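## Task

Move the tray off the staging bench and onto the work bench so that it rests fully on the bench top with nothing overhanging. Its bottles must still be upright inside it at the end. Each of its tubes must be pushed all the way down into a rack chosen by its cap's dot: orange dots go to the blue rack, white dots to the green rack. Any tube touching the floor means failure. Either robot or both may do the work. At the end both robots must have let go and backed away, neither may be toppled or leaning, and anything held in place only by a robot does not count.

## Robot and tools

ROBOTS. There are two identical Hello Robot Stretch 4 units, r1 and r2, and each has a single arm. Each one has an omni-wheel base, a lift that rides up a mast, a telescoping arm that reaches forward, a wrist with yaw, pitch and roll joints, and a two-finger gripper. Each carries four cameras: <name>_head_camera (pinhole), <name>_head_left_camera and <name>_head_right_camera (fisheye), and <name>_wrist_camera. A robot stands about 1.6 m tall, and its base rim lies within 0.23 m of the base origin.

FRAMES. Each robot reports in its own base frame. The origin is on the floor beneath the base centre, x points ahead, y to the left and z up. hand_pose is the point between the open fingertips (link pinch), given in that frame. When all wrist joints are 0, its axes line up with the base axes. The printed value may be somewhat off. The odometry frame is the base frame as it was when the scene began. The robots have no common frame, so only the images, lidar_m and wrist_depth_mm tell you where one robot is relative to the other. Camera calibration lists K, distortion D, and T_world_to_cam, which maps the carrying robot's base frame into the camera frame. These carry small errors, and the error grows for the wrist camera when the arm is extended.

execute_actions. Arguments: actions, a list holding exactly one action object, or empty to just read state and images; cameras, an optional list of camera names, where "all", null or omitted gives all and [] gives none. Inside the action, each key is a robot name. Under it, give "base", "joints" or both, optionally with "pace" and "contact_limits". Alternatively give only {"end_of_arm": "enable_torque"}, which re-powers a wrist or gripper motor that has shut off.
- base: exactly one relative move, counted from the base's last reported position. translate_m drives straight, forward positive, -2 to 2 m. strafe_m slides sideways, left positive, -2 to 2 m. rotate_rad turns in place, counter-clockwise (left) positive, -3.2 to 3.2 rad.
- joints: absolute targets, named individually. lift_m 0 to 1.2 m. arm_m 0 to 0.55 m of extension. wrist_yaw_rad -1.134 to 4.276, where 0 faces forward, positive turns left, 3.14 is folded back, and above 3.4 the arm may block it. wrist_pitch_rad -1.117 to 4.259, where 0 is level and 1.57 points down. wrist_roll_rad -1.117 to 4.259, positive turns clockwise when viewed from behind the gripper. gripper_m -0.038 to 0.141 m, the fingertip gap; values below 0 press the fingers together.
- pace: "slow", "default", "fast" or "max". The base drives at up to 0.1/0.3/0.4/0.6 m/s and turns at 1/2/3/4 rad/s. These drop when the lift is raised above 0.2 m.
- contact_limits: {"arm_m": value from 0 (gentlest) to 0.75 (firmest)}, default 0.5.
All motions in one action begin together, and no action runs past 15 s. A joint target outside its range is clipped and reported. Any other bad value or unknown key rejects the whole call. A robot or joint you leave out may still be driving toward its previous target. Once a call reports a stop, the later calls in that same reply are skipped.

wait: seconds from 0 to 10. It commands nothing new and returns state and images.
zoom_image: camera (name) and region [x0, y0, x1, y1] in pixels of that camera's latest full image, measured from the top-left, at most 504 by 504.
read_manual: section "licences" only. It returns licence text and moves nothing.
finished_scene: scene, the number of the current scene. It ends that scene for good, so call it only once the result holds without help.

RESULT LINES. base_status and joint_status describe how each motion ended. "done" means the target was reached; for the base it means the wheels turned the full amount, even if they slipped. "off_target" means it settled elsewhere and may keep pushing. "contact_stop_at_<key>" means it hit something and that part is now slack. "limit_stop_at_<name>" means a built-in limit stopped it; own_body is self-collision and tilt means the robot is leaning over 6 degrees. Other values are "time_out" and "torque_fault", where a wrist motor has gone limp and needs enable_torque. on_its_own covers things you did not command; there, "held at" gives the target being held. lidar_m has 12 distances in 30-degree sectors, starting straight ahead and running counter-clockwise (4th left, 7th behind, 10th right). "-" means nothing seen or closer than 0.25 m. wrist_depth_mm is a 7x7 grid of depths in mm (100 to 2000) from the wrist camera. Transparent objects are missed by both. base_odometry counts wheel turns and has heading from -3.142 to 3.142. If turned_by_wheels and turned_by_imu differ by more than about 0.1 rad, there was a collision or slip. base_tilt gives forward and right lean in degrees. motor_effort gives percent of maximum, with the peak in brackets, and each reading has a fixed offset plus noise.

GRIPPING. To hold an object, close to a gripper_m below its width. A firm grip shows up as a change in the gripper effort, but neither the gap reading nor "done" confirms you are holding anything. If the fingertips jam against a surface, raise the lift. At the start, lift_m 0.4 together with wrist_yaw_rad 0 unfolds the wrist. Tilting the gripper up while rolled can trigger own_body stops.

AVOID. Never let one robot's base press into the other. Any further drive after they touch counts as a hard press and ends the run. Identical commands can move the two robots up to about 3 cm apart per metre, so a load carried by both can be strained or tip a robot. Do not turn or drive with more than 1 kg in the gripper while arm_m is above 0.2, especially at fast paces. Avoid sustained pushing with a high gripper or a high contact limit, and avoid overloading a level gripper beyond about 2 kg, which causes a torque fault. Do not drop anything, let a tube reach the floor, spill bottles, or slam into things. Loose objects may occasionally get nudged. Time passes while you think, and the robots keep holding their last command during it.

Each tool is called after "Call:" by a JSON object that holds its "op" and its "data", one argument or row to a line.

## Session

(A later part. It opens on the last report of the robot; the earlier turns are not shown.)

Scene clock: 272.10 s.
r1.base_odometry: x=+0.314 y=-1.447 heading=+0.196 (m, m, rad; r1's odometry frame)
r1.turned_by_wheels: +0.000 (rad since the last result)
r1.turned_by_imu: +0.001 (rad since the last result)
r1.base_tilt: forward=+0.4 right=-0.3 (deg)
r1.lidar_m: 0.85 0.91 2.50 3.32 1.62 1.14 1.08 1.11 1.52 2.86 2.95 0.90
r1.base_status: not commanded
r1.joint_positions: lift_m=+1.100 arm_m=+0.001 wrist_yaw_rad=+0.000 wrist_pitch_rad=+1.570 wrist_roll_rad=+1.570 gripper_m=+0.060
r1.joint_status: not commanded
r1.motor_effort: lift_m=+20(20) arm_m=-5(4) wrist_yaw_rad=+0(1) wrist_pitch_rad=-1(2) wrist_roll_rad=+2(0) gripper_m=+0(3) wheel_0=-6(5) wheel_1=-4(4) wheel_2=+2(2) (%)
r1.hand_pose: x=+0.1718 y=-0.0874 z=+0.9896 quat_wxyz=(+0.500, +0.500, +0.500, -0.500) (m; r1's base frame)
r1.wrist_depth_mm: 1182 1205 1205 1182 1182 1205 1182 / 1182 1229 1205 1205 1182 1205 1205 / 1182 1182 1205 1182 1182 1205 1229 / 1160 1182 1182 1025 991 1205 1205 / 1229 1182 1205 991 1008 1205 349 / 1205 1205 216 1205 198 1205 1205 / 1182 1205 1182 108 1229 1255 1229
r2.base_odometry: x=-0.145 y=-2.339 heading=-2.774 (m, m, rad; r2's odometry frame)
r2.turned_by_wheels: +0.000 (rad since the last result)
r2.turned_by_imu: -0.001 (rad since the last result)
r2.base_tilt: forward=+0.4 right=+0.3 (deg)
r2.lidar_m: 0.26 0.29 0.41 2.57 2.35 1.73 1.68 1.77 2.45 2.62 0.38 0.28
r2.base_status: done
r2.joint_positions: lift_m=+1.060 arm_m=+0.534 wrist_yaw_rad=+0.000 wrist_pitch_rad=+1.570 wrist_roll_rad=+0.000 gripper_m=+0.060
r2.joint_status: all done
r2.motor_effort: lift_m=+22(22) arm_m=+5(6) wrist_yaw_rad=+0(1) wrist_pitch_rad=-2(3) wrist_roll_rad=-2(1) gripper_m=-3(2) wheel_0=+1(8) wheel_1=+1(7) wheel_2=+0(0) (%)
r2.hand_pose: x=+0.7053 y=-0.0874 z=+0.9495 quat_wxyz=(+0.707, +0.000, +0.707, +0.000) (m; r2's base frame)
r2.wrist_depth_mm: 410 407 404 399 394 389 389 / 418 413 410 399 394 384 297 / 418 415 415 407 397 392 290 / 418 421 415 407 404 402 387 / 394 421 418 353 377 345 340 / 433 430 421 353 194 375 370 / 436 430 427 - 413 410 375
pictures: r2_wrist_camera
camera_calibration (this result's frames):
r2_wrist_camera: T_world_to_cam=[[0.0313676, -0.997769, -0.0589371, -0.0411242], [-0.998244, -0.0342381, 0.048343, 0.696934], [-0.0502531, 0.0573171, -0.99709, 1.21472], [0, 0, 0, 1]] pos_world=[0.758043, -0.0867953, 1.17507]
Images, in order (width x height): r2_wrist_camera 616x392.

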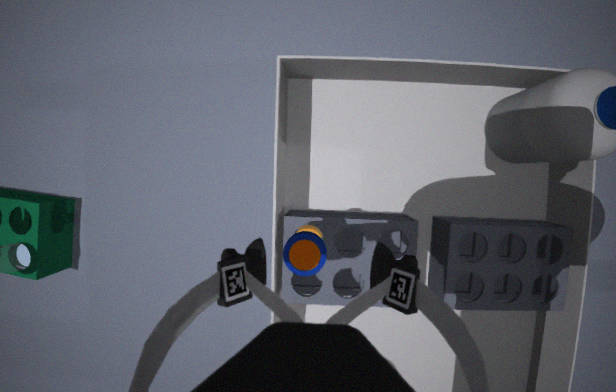

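Call:
{"op": "execute_actions", "data": {
  "actions": [
    {"r2":{"base":{"strafe_m":0.009},"joints":{"arm_m":0.528,"lift_m":1.0},"pace":"slow"}}
  ],
  "cameras": []
}}

Call:
{"op": "execute_actions", "data": {
  "actions": [
    {"r2":{"joints":{"gripper_m":0.008}}}
  ],
  "cameras": []
}}

Call:
{"op": "execute_actions", "data": {
  "actions": [
    {"r2":{"joints":{"lift_m":1.1},"pace":"slow"}}
  ],
  "cameras": []
}}

Call:
{"op": "execute_actions", "data": {
  "actions": [
    {"r2":{"joints":{"arm_m":0.46,"lift_m":1.09}}}
  ],
  "cameras": []
}}

Call:
{"op": "execute_actions", "data": {
  "actions": [
    {"r2":{"base":{"strafe_m":-0.584}}}
  ],
  "cameras": ["r2_wrist_camera"]
}}

Scene clock: 286.20 s.
r1.base_odometry: x=+0.314 y=-1.447 heading=+0.196 (m, m, rad; r1's odometry frame)
r1.turned_by_wheels: +0.000 (rad since the last result)
r1.turned_by_imu: +0.002 (rad since the last result)
r1.base_tilt: forward=+0.6 right=-0.2 (deg)
r1.lidar_m: 0.85 0.89 2.48 3.30 1.64 1.16 1.08 1.14 1.51 2.87 2.96 0.90
r1.base_status: not commanded
r1.joint_positions: lift_m=+1.100 arm_m=+0.001 wrist_yaw_rad=+0.000 wrist_pitch_rad=+1.570 wrist_roll_rad=+1.570 gripper_m=+0.060
r1.joint_status: not commanded
r1.motor_effort: lift_m=+20(20) arm_m=-5(4) wrist_yaw_rad=+1(0) wrist_pitch_rad=-1(1) wrist_roll_rad=+0(0) gripper_m=-1(1) wheel_0=-6(6) wheel_1=-4(4) wheel_2=+2(2) (%)
r1.hand_pose: x=+0.1718 y=-0.0874 z=+0.9896 quat_wxyz=(+0.500, +0.500, +0.500, -0.500) (m; r1's base frame)
r1.wrist_depth_mm: 1182 1205 1182 1182 1182 1205 1182 / 1182 1182 1205 1182 1205 1205 1182 / 1182 1182 1205 1205 1229 1205 1205 / 1182 1205 1205 1042 991 1229 1205 / 1205 1205 1205 1008 991 1205 345 / 1205 1205 215 1205 197 1205 1229 / 1182 1182 1205 109 1205 1205 1229
r2.base_odometry: x=-0.142 y=-2.348 heading=-2.774 (m, m, rad; r2's odometry frame)
r2.turned_by_wheels: +0.000 (rad since the last result)
r2.turned_by_imu: -0.001 (rad since the last result)
r2.base_tilt: forward=+0.4 right=+0.4 (deg)
r2.lidar_m: 0.27 0.27 0.41 2.56 2.37 1.73 1.67 1.76 2.47 2.65 0.39 0.30
r2.base_status: done
r2.joint_positions: lift_m=+1.000 arm_m=+0.529 wrist_yaw_rad=+0.000 wrist_pitch_rad=+1.570 wrist_roll_rad=+0.000 gripper_m=+0.060
r2.joint_status: all done
r2.motor_effort: lift_m=+18(19) arm_m=-5(6) wrist_yaw_rad=+2(1) wrist_pitch_rad=-2(3) wrist_roll_rad=-1(1) gripper_m=-4(4) wheel_0=-3(3) wheel_1=+2(4) wheel_2=+0(1) (%)
r2.hand_pose: x=+0.7000 y=-0.0874 z=+0.8899 quat_wxyz=(+0.707, +0.000, +0.707, +0.000) (m; r2's base frame)
r2.wrist_depth_mm: 349 349 345 315 304 315 278 / 353 349 347 340 338 332 304 / 359 357 349 345 342 338 301 / 364 359 353 347 343 343 338 / 366 359 355 287 286 307 282 / 370 368 359 229 193 300 314 / 373 370 362 - 349 347 347
pictures: none
No camera images: the call's "cameras" was empty. Leave "cameras" out to get every camera's image.

Scene clock: 287.53 s.
r1.base_odometry: x=+0.314 y=-1.447 heading=+0.196 (m, m, rad; r1's odometry frame)
r1.turned_by_wheels: +0.000 (rad since the last result)
r1.turned_by_imu: +0.000 (rad since the last result)
r1.base_tilt: forward=+0.5 right=-0.3 (deg)
r1.lidar_m: 0.86 0.90 2.48 3.31 1.62 1.15 1.09 1.12 1.50 2.86 2.96 0.91
r1.base_status: not commanded
r1.joint_positions: lift_m=+1.100 arm_m=+0.001 wrist_yaw_rad=+0.000 wrist_pitch_rad=+1.570 wrist_roll_rad=+1.570 gripper_m=+0.060
r1.joint_status: not commanded
r1.motor_effort: lift_m=+20(20) arm_m=-5(4) wrist_yaw_rad=+2(0) wrist_pitch_rad=-1(1) wrist_roll_rad=+0(0) gripper_m=-2(3) wheel_0=-6(6) wheel_1=-4(4) wheel_2=+2(2) (%)
r1.hand_pose: x=+0.1718 y=-0.0874 z=+0.9896 quat_wxyz=(+0.500, +0.500, +0.500, -0.500) (m; r1's base frame)
r1.wrist_depth_mm: 1182 1160 1182 1182 1229 1182 1205 / 1182 1182 1205 1182 1182 1205 1205 / 1205 1182 1182 1205 1182 1182 1255 / 1205 1182 1205 1042 991 1205 1205 / 1205 1182 1205 1008 991 1205 347 / 1182 1205 215 1205 198 1182 1205 / 1205 1229 1205 108 1205 1229 1229
r2.base_odometry: x=-0.142 y=-2.348 heading=-2.774 (m, m, rad; r2's odometry frame)
r2.turned_by_wheels: +0.000 (rad since the last result)
r2.turned_by_imu: +0.000 (rad since the last result)
r2.base_tilt: forward=+0.4 right=+0.3 (deg)
r2.lidar_m: 0.27 0.28 0.43 2.56 2.35 1.74 1.67 1.73 2.46 2.64 0.40 0.29
r2.base_status: not commanded
r2.joint_positions: lift_m=+1.000 arm_m=+0.529 wrist_yaw_rad=+0.000 wrist_pitch_rad=+1.570 wrist_roll_rad=+0.000 gripper_m=+0.008
r2.joint_status: all done
r2.motor_effort: lift_m=+17(18) arm_m=-5(5) wrist_yaw_rad=+1(0) wrist_pitch_rad=-3(2) wrist_roll_rad=-1(2) gripper_m=-18(17) wheel_0=-3(3) wheel_1=+2(2) wheel_2=+0(0) (%)
r2.hand_pose: x=+0.7000 y=-0.0874 z=+0.8899 quat_wxyz=(+0.707, +0.000, +0.707, +0.000) (m; r2's base frame)
r2.wrist_depth_mm: 349 347 347 314 303 315 281 / 355 349 345 342 338 334 304 / 355 353 349 343 340 338 303 / 362 362 351 343 342 340 336 / 366 359 355 224 289 310 282 / 373 366 190 291 189 289 315 / 373 366 366 - 351 347 345
pictures: none
No camera images: the call's "cameras" was empty. Leave "cameras" out to get every camera's image.

Scene clock: 289.23 s.
r1.base_odometry: x=+0.314 y=-1.447 heading=+0.196 (m, m, rad; r1's odometry frame)
r1.turned_by_wheels: +0.000 (rad since the last result)
r1.turned_by_imu: +0.001 (rad since the last result)
r1.base_tilt: forward=+0.7 right=-0.2 (deg)
r1.lidar_m: 0.86 0.88 2.49 3.30 1.62 1.15 1.07 1.12 1.54 2.85 2.98 0.92
r1.base_status: not commanded
r1.joint_positions: lift_m=+1.100 arm_m=+0.001 wrist_yaw_rad=+0.000 wrist_pitch_rad=+1.570 wrist_roll_rad=+1.570 gripper_m=+0.060
r1.joint_status: not commanded
r1.motor_effort: lift_m=+20(20) arm_m=-4(4) wrist_yaw_rad=+1(0) wrist_pitch_rad=-1(1) wrist_roll_rad=-1(0) gripper_m=-2(2) wheel_0=-6(6) wheel_1=-4(4) wheel_2=+2(2) (%)
r1.hand_pose: x=+0.1718 y=-0.0874 z=+0.9896 quat_wxyz=(+0.500, +0.500, +0.500, -0.500) (m; r1's base frame)
r1.wrist_depth_mm: 1182 1182 1160 1182 1205 1205 1160 / 1205 1182 1182 1182 1182 1205 1205 / 1182 1205 1205 1205 1182 1182 1205 / 1229 1205 1205 1025 1008 1205 1205 / 1182 1205 1205 1008 991 1229 347 / 1205 1205 214 1205 197 1229 1229 / 1205 1205 1205 108 1229 1229 1229
r2.base_odometry: x=-0.142 y=-2.348 heading=-2.774 (m, m, rad; r2's odometry frame)
r2.turned_by_wheels: +0.000 (rad since the last result)
r2.turned_by_imu: +0.000 (rad since the last result)
r2.base_tilt: forward=+0.4 right=+0.3 (deg)
r2.lidar_m: 0.26 0.29 0.42 2.55 2.37 1.72 1.67 1.71 2.46 2.65 0.39 0.29
r2.base_status: not commanded
r2.joint_positions: lift_m=+1.100 arm_m=+0.529 wrist_yaw_rad=+0.000 wrist_pitch_rad=+1.570 wrist_roll_rad=+0.000 gripper_m=+0.008
r2.joint_status: all done
r2.motor_effort: lift_m=+23(21) arm_m=-5(5) wrist_yaw_rad=+1(3) wrist_pitch_rad=-3(1) wrist_roll_rad=-1(2) gripper_m=-17(17) wheel_0=-3(3) wheel_1=+2(2) wheel_2=+0(0) (%)
r2.hand_pose: x=+0.7000 y=-0.0874 z=+0.9895 quat_wxyz=(+0.707, +0.000, +0.707, +0.000) (m; r2's base frame)
r2.wrist_depth_mm: 449 449 442 442 430 430 424 / 455 449 445 439 436 413 310 / 459 455 449 442 439 433 307 / 439 459 455 449 442 436 387 / 418 466 462 224 389 387 382 / 473 469 190 455 187 445 397 / 480 473 469 - 455 452 415
pictures: none
No camera images: the call's "cameras" was empty. Leave "cameras" out to get every camera's image.

Scene clock: 290.33 s.
r1.base_odometry: x=+0.314 y=-1.447 heading=+0.196 (m, m, rad; r1's odometry frame)
r1.turned_by_wheels: +0.000 (rad since the last result)
r1.turned_by_imu: +0.000 (rad since the last result)
r1.base_tilt: forward=+0.5 right=-0.4 (deg)
r1.lidar_m: 0.85 0.91 2.47 3.31 1.59 1.13 1.07 1.14 1.54 2.86 2.96 0.90
r1.base_status: not commanded
r1.joint_positions: lift_m=+1.100 arm_m=+0.001 wrist_yaw_rad=+0.000 wrist_pitch_rad=+1.570 wrist_roll_rad=+1.570 gripper_m=+0.060
r1.joint_status: not commanded
r1.motor_effort: lift_m=+20(20) arm_m=-4(4) wrist_yaw_rad=+0(0) wrist_pitch_rad=-1(1) wrist_roll_rad=+0(0) gripper_m=-3(3) wheel_0=-6(6) wheel_1=-4(4) wheel_2=+2(2) (%)
r1.hand_pose: x=+0.1718 y=-0.0874 z=+0.9896 quat_wxyz=(+0.500, +0.500, +0.500, -0.500) (m; r1's base frame)
r1.wrist_depth_mm: 1182 1182 1182 1182 1205 1182 1182 / 1182 1182 1182 1182 1182 1205 1205 / 1182 1205 1205 1182 1205 1205 1182 / 1205 1182 1205 1042 976 1205 1182 / 1205 1205 1205 991 1008 1205 347 / 1205 1205 215 1205 198 1205 1182 / 1205 1182 1205 108 1182 1229 1229
r2.base_odometry: x=-0.142 y=-2.348 heading=-2.774 (m, m, rad; r2's odometry frame)
r2.turned_by_wheels: +0.000 (rad since the last result)
r2.turned_by_imu: +0.000 (rad since the last result)
r2.base_tilt: forward=+0.4 right=+0.3 (deg)
r2.lidar_m: 0.27 0.30 0.41 2.57 2.35 1.73 1.67 1.74 2.46 2.65 0.40 0.28
r2.base_status: not commanded
r2.joint_positions: lift_m=+1.090 arm_m=+0.461 wrist_yaw_rad=+0.000 wrist_pitch_rad=+1.570 wrist_roll_rad=+0.000 gripper_m=+0.008
r2.joint_status: all done
r2.motor_effort: lift_m=+18(21) arm_m=-5(3) wrist_yaw_rad=-2(1) wrist_pitch_rad=-3(2) wrist_roll_rad=-1(1) gripper_m=-18(18) wheel_0=-3(3) wheel_1=+2(2) wheel_2=+0(0) (%)
r2.hand_pose: x=+0.6320 y=-0.0874 z=+0.9799 quat_wxyz=(+0.707, +0.000, +0.707, +0.000) (m; r2's base frame)
r2.wrist_depth_mm: 442 436 430 427 424 399 289 / 445 439 436 430 424 421 325 / 430 445 445 430 430 418 384 / 407 449 442 433 410 384 366 / 462 452 449 225 439 433 382 / 462 462 190 314 188 436 402 / 469 466 459 - 402 397 368
pictures: none
No camera images: the call's "cameras" was empty. Leave "cameras" out to get every camera's image.

Scene clock: 293.60 s.
r1.base_odometry: x=+0.314 y=-1.447 heading=+0.196 (m, m, rad; r1's odometry frame)
r1.turned_by_wheels: +0.000 (rad since the last result)
r1.turned_by_imu: +0.001 (rad since the last result)
r1.base_tilt: forward=+0.6 right=-0.2 (deg)
r1.lidar_m: 0.85 0.91 2.50 3.33 1.62 1.12 1.09 1.12 1.51 2.85 2.98 0.90
r1.base_status: not commanded
r1.joint_positions: lift_m=+1.100 arm_m=+0.001 wrist_yaw_rad=+0.000 wrist_pitch_rad=+1.570 wrist_roll_rad=+1.570 gripper_m=+0.060
r1.joint_status: not commanded
r1.motor_effort: lift_m=+20(20) arm_m=-4(4) wrist_yaw_rad=+0(1) wrist_pitch_rad=-1(1) wrist_roll_rad=+1(1) gripper_m=-2(4) wheel_0=-6(6) wheel_1=-4(4) wheel_2=+2(2) (%)
r1.hand_pose: x=+0.1718 y=-0.0874 z=+0.9896 quat_wxyz=(+0.500, +0.500, +0.500, -0.500) (m; r1's base frame)
r1.wrist_depth_mm: 1182 1205 1182 1182 1205 1205 1205 / 1182 1205 1182 1205 1205 1205 1205 / 1205 1205 1205 1205 1205 1182 1205 / 1182 1182 1205 1060 991 1182 1205 / 1182 1205 1182 991 1008 1229 349 / 1182 1205 215 1229 197 1229 1229 / 1229 1205 1205 108 1229 1205 1229
r2.base_odometry: x=-0.352 y=-1.803 heading=-2.774 (m, m, rad; r2's odometry frame)
r2.turned_by_wheels: +0.000 (rad since the last result)
r2.turned_by_imu: -0.001 (rad since the last result)
r2.base_tilt: forward=+0.4 right=+0.3 (deg)
r2.lidar_m: 0.25 0.30 0.40 3.16 2.37 1.70 1.66 1.80 2.47 2.07 0.40 0.29
r2.base_status: done
r2.joint_positions: lift_m=+1.090 arm_m=+0.461 wrist_yaw_rad=+0.000 wrist_pitch_rad=+1.570 wrist_roll_rad=+0.000 gripper_m=+0.008
r2.joint_status: not commanded
r2.motor_effort: lift_m=+18(18) arm_m=-5(5) wrist_yaw_rad=+0(1) wrist_pitch_rad=-2(2) wrist_roll_rad=-1(2) gripper_m=-18(15) wheel_0=+1(10) wheel_1=+2(5) wheel_2=+0(0) (%)
r2.hand_pose: x=+0.6320 y=-0.0874 z=+0.9799 quat_wxyz=(+0.707, +0.000, +0.707, +0.000) (m; r2's base frame)
r2.wrist_depth_mm: 399 439 433 430 424 418 768 / 399 442 436 433 430 424 768 / 421 449 439 433 430 421 778 / 407 449 442 433 382 430 788 / 430 455 445 224 436 436 1205 / 427 462 191 449 189 439 1182 / 466 462 455 - 449 439 1205
pictures: r2_wrist_camera
camera_calibration (this result's frames):
r2_wrist_camera: T_world_to_cam=[[0.0314296, -0.997767, -0.0589371, -0.0370762], [-0.998242, -0.0343002, 0.0483433, 0.622289], [-0.0502569, 0.057314, -0.99709, 1.24129], [0, 0, 0, 1]] pos_world=[0.684743, -0.086792, 1.20541]
Images, in order (width x height): r2_wrist_camera 616x392.

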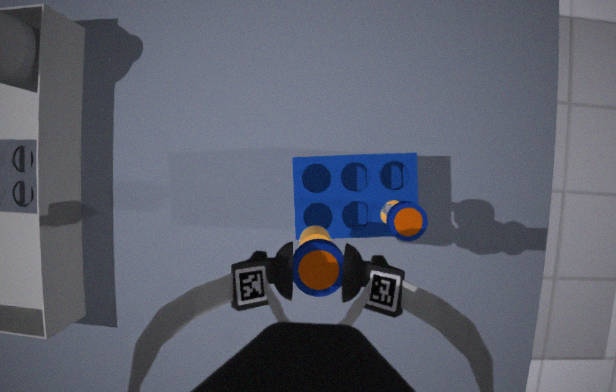

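Target y≈229; +0.014.

Call:
{"op": "execute_actions", "data": {
  "actions": [
    {"r2":{"joints":{"arm_m":0.477},"pace":"slow"}}
  ],
  "cameras": []
}}

Call:
{"op": "execute_actions", "data": {
  "actions": [
    {"r2":{"joints":{"lift_m":1.005},"pace":"slow"}}
  ],
  "cameras": ["r2_wrist_camera"]
}}

Scene clock: 302.23 s.
r1.base_odometry: x=+0.314 y=-1.447 heading=+0.196 (m, m, rad; r1's odometry frame)
r1.turned_by_wheels: +0.000 (rad since the last result)
r1.turned_by_imu: +0.001 (rad since the last result)
r1.base_tilt: forward=+0.6 right=-0.3 (deg)
r1.lidar_m: 0.84 0.91 2.47 3.30 1.63 1.14 1.08 1.13 1.55 2.86 2.97 0.93
r1.base_status: not commanded
r1.joint_positions: lift_m=+1.100 arm_m=+0.001 wrist_yaw_rad=+0.000 wrist_pitch_rad=+1.570 wrist_roll_rad=+1.570 gripper_m=+0.060
r1.joint_status: not commanded
r1.motor_effort: lift_m=+20(20) arm_m=-4(4) wrist_yaw_rad=-1(1) wrist_pitch_rad=-1(1) wrist_roll_rad=+1(0) gripper_m=-3(2) wheel_0=-6(6) wheel_1=-4(4) wheel_2=+2(2) (%)
r1.hand_pose: x=+0.1718 y=-0.0874 z=+0.9896 quat_wxyz=(+0.500, +0.500, +0.500, -0.500) (m; r1's base frame)
r1.wrist_depth_mm: 1160 1182 1182 1205 1182 1182 1205 / 1182 1182 1182 1182 1182 1229 1182 / 1182 1229 1205 1205 1182 1205 1205 / 1182 1160 1182 1025 1008 1205 1205 / 1205 1205 1205 1008 991 1229 347 / 1205 1182 215 1182 198 1205 1205 / 1205 1229 1205 109 1229 1229 1229
r2.base_odometry: x=-0.352 y=-1.803 heading=-2.774 (m, m, rad; r2's odometry frame)
r2.turned_by_wheels: +0.000 (rad since the last result)
r2.turned_by_imu: -0.001 (rad since the last result)
r2.base_tilt: forward=+0.4 right=+0.3 (deg)
r2.lidar_m: 0.25 0.30 0.41 3.15 2.38 1.69 1.68 1.79 2.47 2.06 0.39 0.29
r2.base_status: not commanded
r2.joint_positions: lift_m=+1.090 arm_m=+0.476 wrist_yaw_rad=+0.000 wrist_pitch_rad=+1.570 wrist_roll_rad=+0.000 gripper_m=+0.008
r2.joint_status: all done
r2.motor_effort: lift_m=+18(18) arm_m=+4(6) wrist_yaw_rad=-1(0) wrist_pitch_rad=-2(2) wrist_roll_rad=-2(1) gripper_m=-18(18) wheel_0=+1(1) wheel_1=+2(2) wheel_2=+0(0) (%)
r2.hand_pose: x=+0.6473 y=-0.0874 z=+0.9799 quat_wxyz=(+0.707, +0.000, +0.707, +0.000) (m; r2's base frame)
r2.wrist_depth_mm: 402 436 436 424 421 418 778 / 399 439 439 430 427 424 778 / 424 445 439 436 433 427 788 / 410 449 442 382 387 430 788 / 430 455 452 224 377 433 1205 / 433 455 190 445 188 439 1160 / 473 462 462 - 449 442 1229
pictures: none
No camera images: the call's "cameras" was empty. Leave "cameras" out to get every camera's image.

Scene clock: 303.83 s.
r1.base_odometry: x=+0.314 y=-1.447 heading=+0.196 (m, m, rad; r1's odometry frame)
r1.turned_by_wheels: +0.000 (rad since the last result)
r1.turned_by_imu: +0.001 (rad since the last result)
r1.base_tilt: forward=+0.5 right=-0.2 (deg)
r1.lidar_m: 0.85 0.90 2.50 3.30 1.64 1.15 1.08 1.12 1.51 2.86 2.97 0.89
r1.base_status: not commanded
r1.joint_positions: lift_m=+1.100 arm_m=+0.001 wrist_yaw_rad=+0.000 wrist_pitch_rad=+1.570 wrist_roll_rad=+1.570 gripper_m=+0.060
r1.joint_status: not commanded
r1.motor_effort: lift_m=+20(20) arm_m=-4(5) wrist_yaw_rad=+0(1) wrist_pitch_rad=-1(1) wrist_roll_rad=+0(1) gripper_m=-2(3) wheel_0=-6(6) wheel_1=-4(4) wheel_2=+2(2) (%)
r1.hand_pose: x=+0.1718 y=-0.0874 z=+0.9896 quat_wxyz=(+0.500, +0.500, +0.500, -0.500) (m; r1's base frame)
r1.wrist_depth_mm: 1160 1205 1182 1205 1182 1205 1205 / 1205 1182 1160 1229 1182 1205 1229 / 1182 1205 1160 1229 1205 1205 1182 / 1205 1205 1205 1060 991 1205 1182 / 1205 1205 1205 991 1008 1205 347 / 1182 1205 215 1205 198 1205 1205 / 1229 1229 1205 108 1205 1205 1205
r2.base_odometry: x=-0.352 y=-1.803 heading=-2.774 (m, m, rad; r2's odometry frame)
r2.turned_by_wheels: +0.000 (rad since the last result)
r2.turned_by_imu: +0.000 (rad since the last result)
r2.base_tilt: forward=+0.4 right=+0.3 (deg)
r2.lidar_m: 0.27 0.30 0.40 3.16 2.36 1.72 1.69 1.74 2.46 2.02 0.40 0.29
r2.base_status: not commanded
r2.joint_positions: lift_m=+1.005 arm_m=+0.476 wrist_yaw_rad=+0.000 wrist_pitch_rad=+1.570 wrist_roll_rad=+0.000 gripper_m=+0.008
r2.joint_status: all done
r2.motor_effort: lift_m=+18(19) arm_m=+5(5) wrist_yaw_rad=+1(2) wrist_pitch_rad=-2(3) wrist_roll_rad=-2(1) gripper_m=-16(17) wheel_0=+1(1) wheel_1=+2(2) wheel_2=+0(0) (%)
r2.hand_pose: x=+0.6473 y=-0.0874 z=+0.8949 quat_wxyz=(+0.707, +0.000, +0.707, +0.000) (m; r2's base frame)
r2.wrist_depth_mm: 355 351 347 345 342 334 334 / 357 355 353 347 345 343 340 / 364 362 355 353 347 345 342 / 368 364 359 298 293 347 342 / 368 368 364 224 241 347 349 / 375 373 190 359 187 355 349 / 377 375 370 - 362 357 355
pictures: r2_wrist_camera
camera_calibration (this result's frames):
r2_wrist_camera: T_world_to_cam=[[0.0314299, -0.997767, -0.0589371, -0.0425639], [-0.998242, -0.0343005, 0.0483433, 0.641653], [-0.0502569, 0.057314, -0.99709, 1.15734], [0, 0, 0, 1]] pos_world=[0.700027, -0.086792, 1.12045]
Images, in order (width x height): r2_wrist_camera 616x392.

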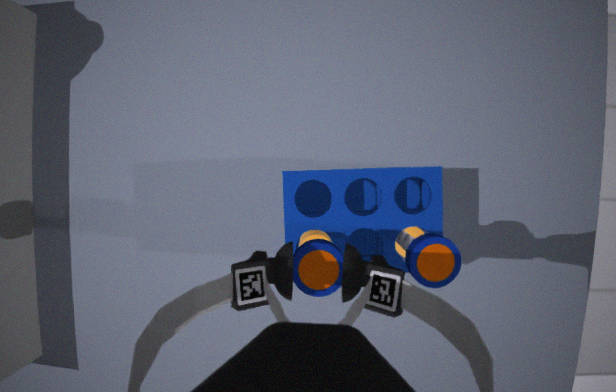

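Call:
{"op": "execute_actions", "data": {
  "actions": [
    {"r2":{"joints":{"gripper_m":0.042}}}
  ],
  "cameras": []
}}

Call:
{"op": "execute_actions", "data": {
  "actions": [
    {"r2":{"joints":{"lift_m":1.08}}}
  ],
  "cameras": []
}}

Call:
{"op": "execute_actions", "data": {
  "actions": [
    {"r2":{"base":{"translate_m":-0.3},"joints":{"arm_m":0.0}}}
  ],
  "cameras": ["r2_head_camera"]
}}

Call:
{"op": "zoom_image", "data": {
  "camera": "r2_head_camera",
  "region": [0,220,420,400]
}}

Scene clock: 312.80 s.
r1.base_odometry: x=+0.314 y=-1.447 heading=+0.196 (m, m, rad; r1's odometry frame)
r1.turned_by_wheels: +0.000 (rad since the last result)
r1.turned_by_imu: +0.001 (rad since the last result)
r1.base_tilt: forward=+0.6 right=-0.3 (deg)
r1.lidar_m: 0.86 0.89 2.47 3.31 1.62 1.13 1.09 1.13 1.52 2.86 2.96 0.89
r1.base_status: not commanded
r1.joint_positions: lift_m=+1.100 arm_m=+0.001 wrist_yaw_rad=+0.000 wrist_pitch_rad=+1.570 wrist_roll_rad=+1.570 gripper_m=+0.060
r1.joint_status: not commanded
r1.motor_effort: lift_m=+20(20) arm_m=-5(4) wrist_yaw_rad=+0(0) wrist_pitch_rad=-1(0) wrist_roll_rad=+1(0) gripper_m=-3(2) wheel_0=-6(5) wheel_1=-4(4) wheel_2=+2(2) (%)
r1.hand_pose: x=+0.1718 y=-0.0874 z=+0.9896 quat_wxyz=(+0.500, +0.500, +0.500, -0.500) (m; r1's base frame)
r1.wrist_depth_mm: 1182 1182 1182 1205 1182 1182 1182 / 1205 1205 1205 1205 1205 1205 1229 / 1205 1160 1182 1205 1182 1205 1205 / 1205 1182 1182 1060 991 1229 1182 / 1182 1182 1205 1008 1008 1205 349 / 1182 1182 215 1229 197 1205 1182 / 1205 1229 1205 109 1229 1205 1229
r2.base_odometry: x=-0.352 y=-1.803 heading=-2.774 (m, m, rad; r2's odometry frame)
r2.turned_by_wheels: +0.000 (rad since the last result)
r2.turned_by_imu: -0.001 (rad since the last result)
r2.base_tilt: forward=+0.4 right=+0.3 (deg)
r2.lidar_m: 0.26 0.29 0.41 3.15 2.38 1.71 1.68 1.76 2.47 2.04 0.42 0.29
r2.base_status: not commanded
r2.joint_positions: lift_m=+1.005 arm_m=+0.476 wrist_yaw_rad=+0.000 wrist_pitch_rad=+1.570 wrist_roll_rad=+0.000 gripper_m=+0.042
r2.joint_status: all done
r2.motor_effort: lift_m=+18(17) arm_m=+5(5) wrist_yaw_rad=+0(0) wrist_pitch_rad=-2(2) wrist_roll_rad=-2(1) gripper_m=-3(17) wheel_0=+1(1) wheel_1=+2(2) wheel_2=+0(0) (%)
r2.hand_pose: x=+0.6473 y=-0.0874 z=+0.8949 quat_wxyz=(+0.707, +0.000, +0.707, +0.000) (m; r2's base frame)
r2.wrist_depth_mm: 357 353 347 345 342 340 334 / 357 357 351 349 343 342 338 / 362 357 353 351 349 343 342 / 366 364 362 296 293 345 343 / 370 368 364 296 235 347 347 / 375 370 364 359 189 355 353 / 382 375 370 - 362 351 355
pictures: none
No camera images: the call's "cameras" was empty. Leave "cameras" out to get every camera's image.

Scene clock: 314.10 s.
r1.base_odometry: x=+0.314 y=-1.447 heading=+0.196 (m, m, rad; r1's odometry frame)
r1.turned_by_wheels: +0.000 (rad since the last result)
r1.turned_by_imu: +0.000 (rad since the last result)
r1.base_tilt: forward=+0.6 right=-0.3 (deg)
r1.lidar_m: 0.83 0.88 2.48 3.32 1.60 1.13 1.08 1.12 1.53 2.87 2.96 0.89
r1.base_status: not commanded
r1.joint_positions: lift_m=+1.100 arm_m=+0.001 wrist_yaw_rad=+0.000 wrist_pitch_rad=+1.570 wrist_roll_rad=+1.570 gripper_m=+0.060
r1.joint_status: not commanded
r1.motor_effort: lift_m=+20(20) arm_m=-4(4) wrist_yaw_rad=+1(0) wrist_pitch_rad=-1(1) wrist_roll_rad=-1(1) gripper_m=-2(4) wheel_0=-6(5) wheel_1=-4(4) wheel_2=+3(2) (%)
r1.hand_pose: x=+0.1718 y=-0.0874 z=+0.9896 quat_wxyz=(+0.500, +0.500, +0.500, -0.500) (m; r1's base frame)
r1.wrist_depth_mm: 1182 1205 1182 1182 1205 1205 1205 / 1205 1205 1182 1182 1182 1182 1182 / 1182 1205 1205 1182 1205 1229 1205 / 1160 1182 1229 1042 991 1205 1205 / 1205 1229 1205 991 1008 1205 347 / 1205 1205 216 1182 197 1205 1182 / 1205 1229 1205 108 1229 1229 1229
r2.base_odometry: x=-0.352 y=-1.803 heading=-2.774 (m, m, rad; r2's odometry frame)
r2.turned_by_wheels: +0.000 (rad since the last result)
r2.turned_by_imu: +0.000 (rad since the last result)
r2.base_tilt: forward=+0.4 right=+0.3 (deg)
r2.lidar_m: 0.27 0.29 0.38 3.15 2.36 1.73 1.68 1.77 2.46 2.05 0.40 0.28
r2.base_status: not commanded
r2.joint_positions: lift_m=+1.080 arm_m=+0.476 wrist_yaw_rad=+0.000 wrist_pitch_rad=+1.570 wrist_roll_rad=+0.000 gripper_m=+0.042
r2.joint_status: all done
r2.motor_effort: lift_m=+22(22) arm_m=+5(4) wrist_yaw_rad=-1(0) wrist_pitch_rad=-2(3) wrist_roll_rad=-1(1) gripper_m=-5(4) wheel_0=+1(1) wheel_1=+2(2) wheel_2=+0(0) (%)
r2.hand_pose: x=+0.6473 y=-0.0874 z=+0.9696 quat_wxyz=(+0.707, +0.000, +0.707, +0.000) (m; r2's base frame)
r2.wrist_depth_mm: 404 427 424 418 413 407 407 / 399 430 427 424 418 413 410 / 402 430 433 424 421 413 413 / 410 436 436 375 373 424 788 / 430 442 439 407 306 427 798 / 430 452 442 436 189 427 1160 / 455 452 449 - 436 430 1182
pictures: none
No camera images: the call's "cameras" was empty. Leave "cameras" out to get every camera's image.

Scene clock: 316.57 s.
r1.base_odometry: x=+0.314 y=-1.447 heading=+0.196 (m, m, rad; r1's odometry frame)
r1.turned_by_wheels: +0.000 (rad since the last result)
r1.turned_by_imu: +0.001 (rad since the last result)
r1.base_tilt: forward=+0.6 right=-0.1 (deg)
r1.lidar_m: 0.84 0.91 2.47 3.33 1.59 1.16 1.07 1.12 1.53 2.86 2.95 0.91
r1.base_status: not commanded
r1.joint_positions: lift_m=+1.100 arm_m=+0.001 wrist_yaw_rad=+0.000 wrist_pitch_rad=+1.570 wrist_roll_rad=+1.570 gripper_m=+0.060
r1.joint_status: not commanded
r1.motor_effort: lift_m=+20(20) arm_m=-5(5) wrist_yaw_rad=+0(0) wrist_pitch_rad=-1(1) wrist_roll_rad=-1(0) gripper_m=-3(3) wheel_0=-6(6) wheel_1=-4(4) wheel_2=+2(2) (%)
r1.hand_pose: x=+0.1718 y=-0.0874 z=+0.9896 quat_wxyz=(+0.500, +0.500, +0.500, -0.500) (m; r1's base frame)
r1.wrist_depth_mm: 1205 1160 1205 1205 1182 1205 1182 / 1182 1182 1182 1229 1182 1205 1205 / 1205 1182 1182 1182 1182 1205 1182 / 1205 1205 1229 1060 991 1182 1182 / 1182 1182 1182 1008 991 1229 347 / 1205 1229 215 1205 197 1205 1229 / 1205 1205 1205 108 1229 1229 1229
r2.base_odometry: x=-0.072 y=-1.695 heading=-2.774 (m, m, rad; r2's odometry frame)
r2.turned_by_wheels: +0.000 (rad since the last result)
r2.turned_by_imu: -0.003 (rad since the last result)
r2.base_tilt: forward=+0.4 right=+0.3 (deg)
r2.lidar_m: 0.55 0.60 0.84 3.14 1.96 1.40 1.36 1.46 2.02 2.19 2.10 0.59
r2.base_status: done
r2.joint_positions: lift_m=+1.080 arm_m=+0.003 wrist_yaw_rad=+0.000 wrist_pitch_rad=+1.570 wrist_roll_rad=+0.000 gripper_m=+0.042
r2.joint_status: all done
joint sent to its limit — the command would take r2.arm_m past its lower limit, so that joint was sent only as far as its limit.
r2.motor_effort: lift_m=+22(22) arm_m=-4(4) wrist_yaw_rad=+0(1) wrist_pitch_rad=-3(3) wrist_roll_rad=-1(2) gripper_m=-4(4) wheel_0=-2(11) wheel_1=-1(4) wheel_2=+1(10) (%)
r2.hand_pose: x=+0.1737 y=-0.0874 z=+0.9696 quat_wxyz=(+0.707, +0.000, +0.707, +0.000) (m; r2's base frame)
r2.wrist_depth_mm: 1205 1182 1098 1078 1160 1118 1138 / 1229 1205 1160 1160 1182 1160 1160 / 1205 1182 1205 1182 1138 1160 1160 / 1255 1255 1229 1008 1205 1182 1160 / 1255 1255 991 991 1182 1182 1160 / 1281 1255 1008 788 189 1205 1182 / 1255 1255 1255 - 1205 1182 1229
pictures: r2_head_camera
Images, in order (width x height): r2_head_camera 420x560.

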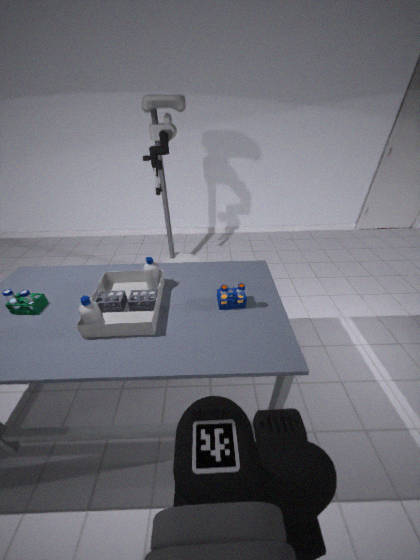

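Region (0, 220, 420, 400) of r2_head_camera's 420x560 image, scaled by 1.200, with more detail than that image has; it fills the top 216 rows of this view, and the rest is white.

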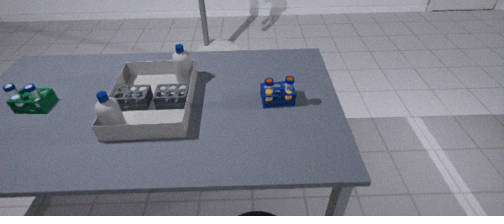

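Call:
{"op": "finished_scene", "data": {
  "scene": 2
}}

The scene is finished: the task was done.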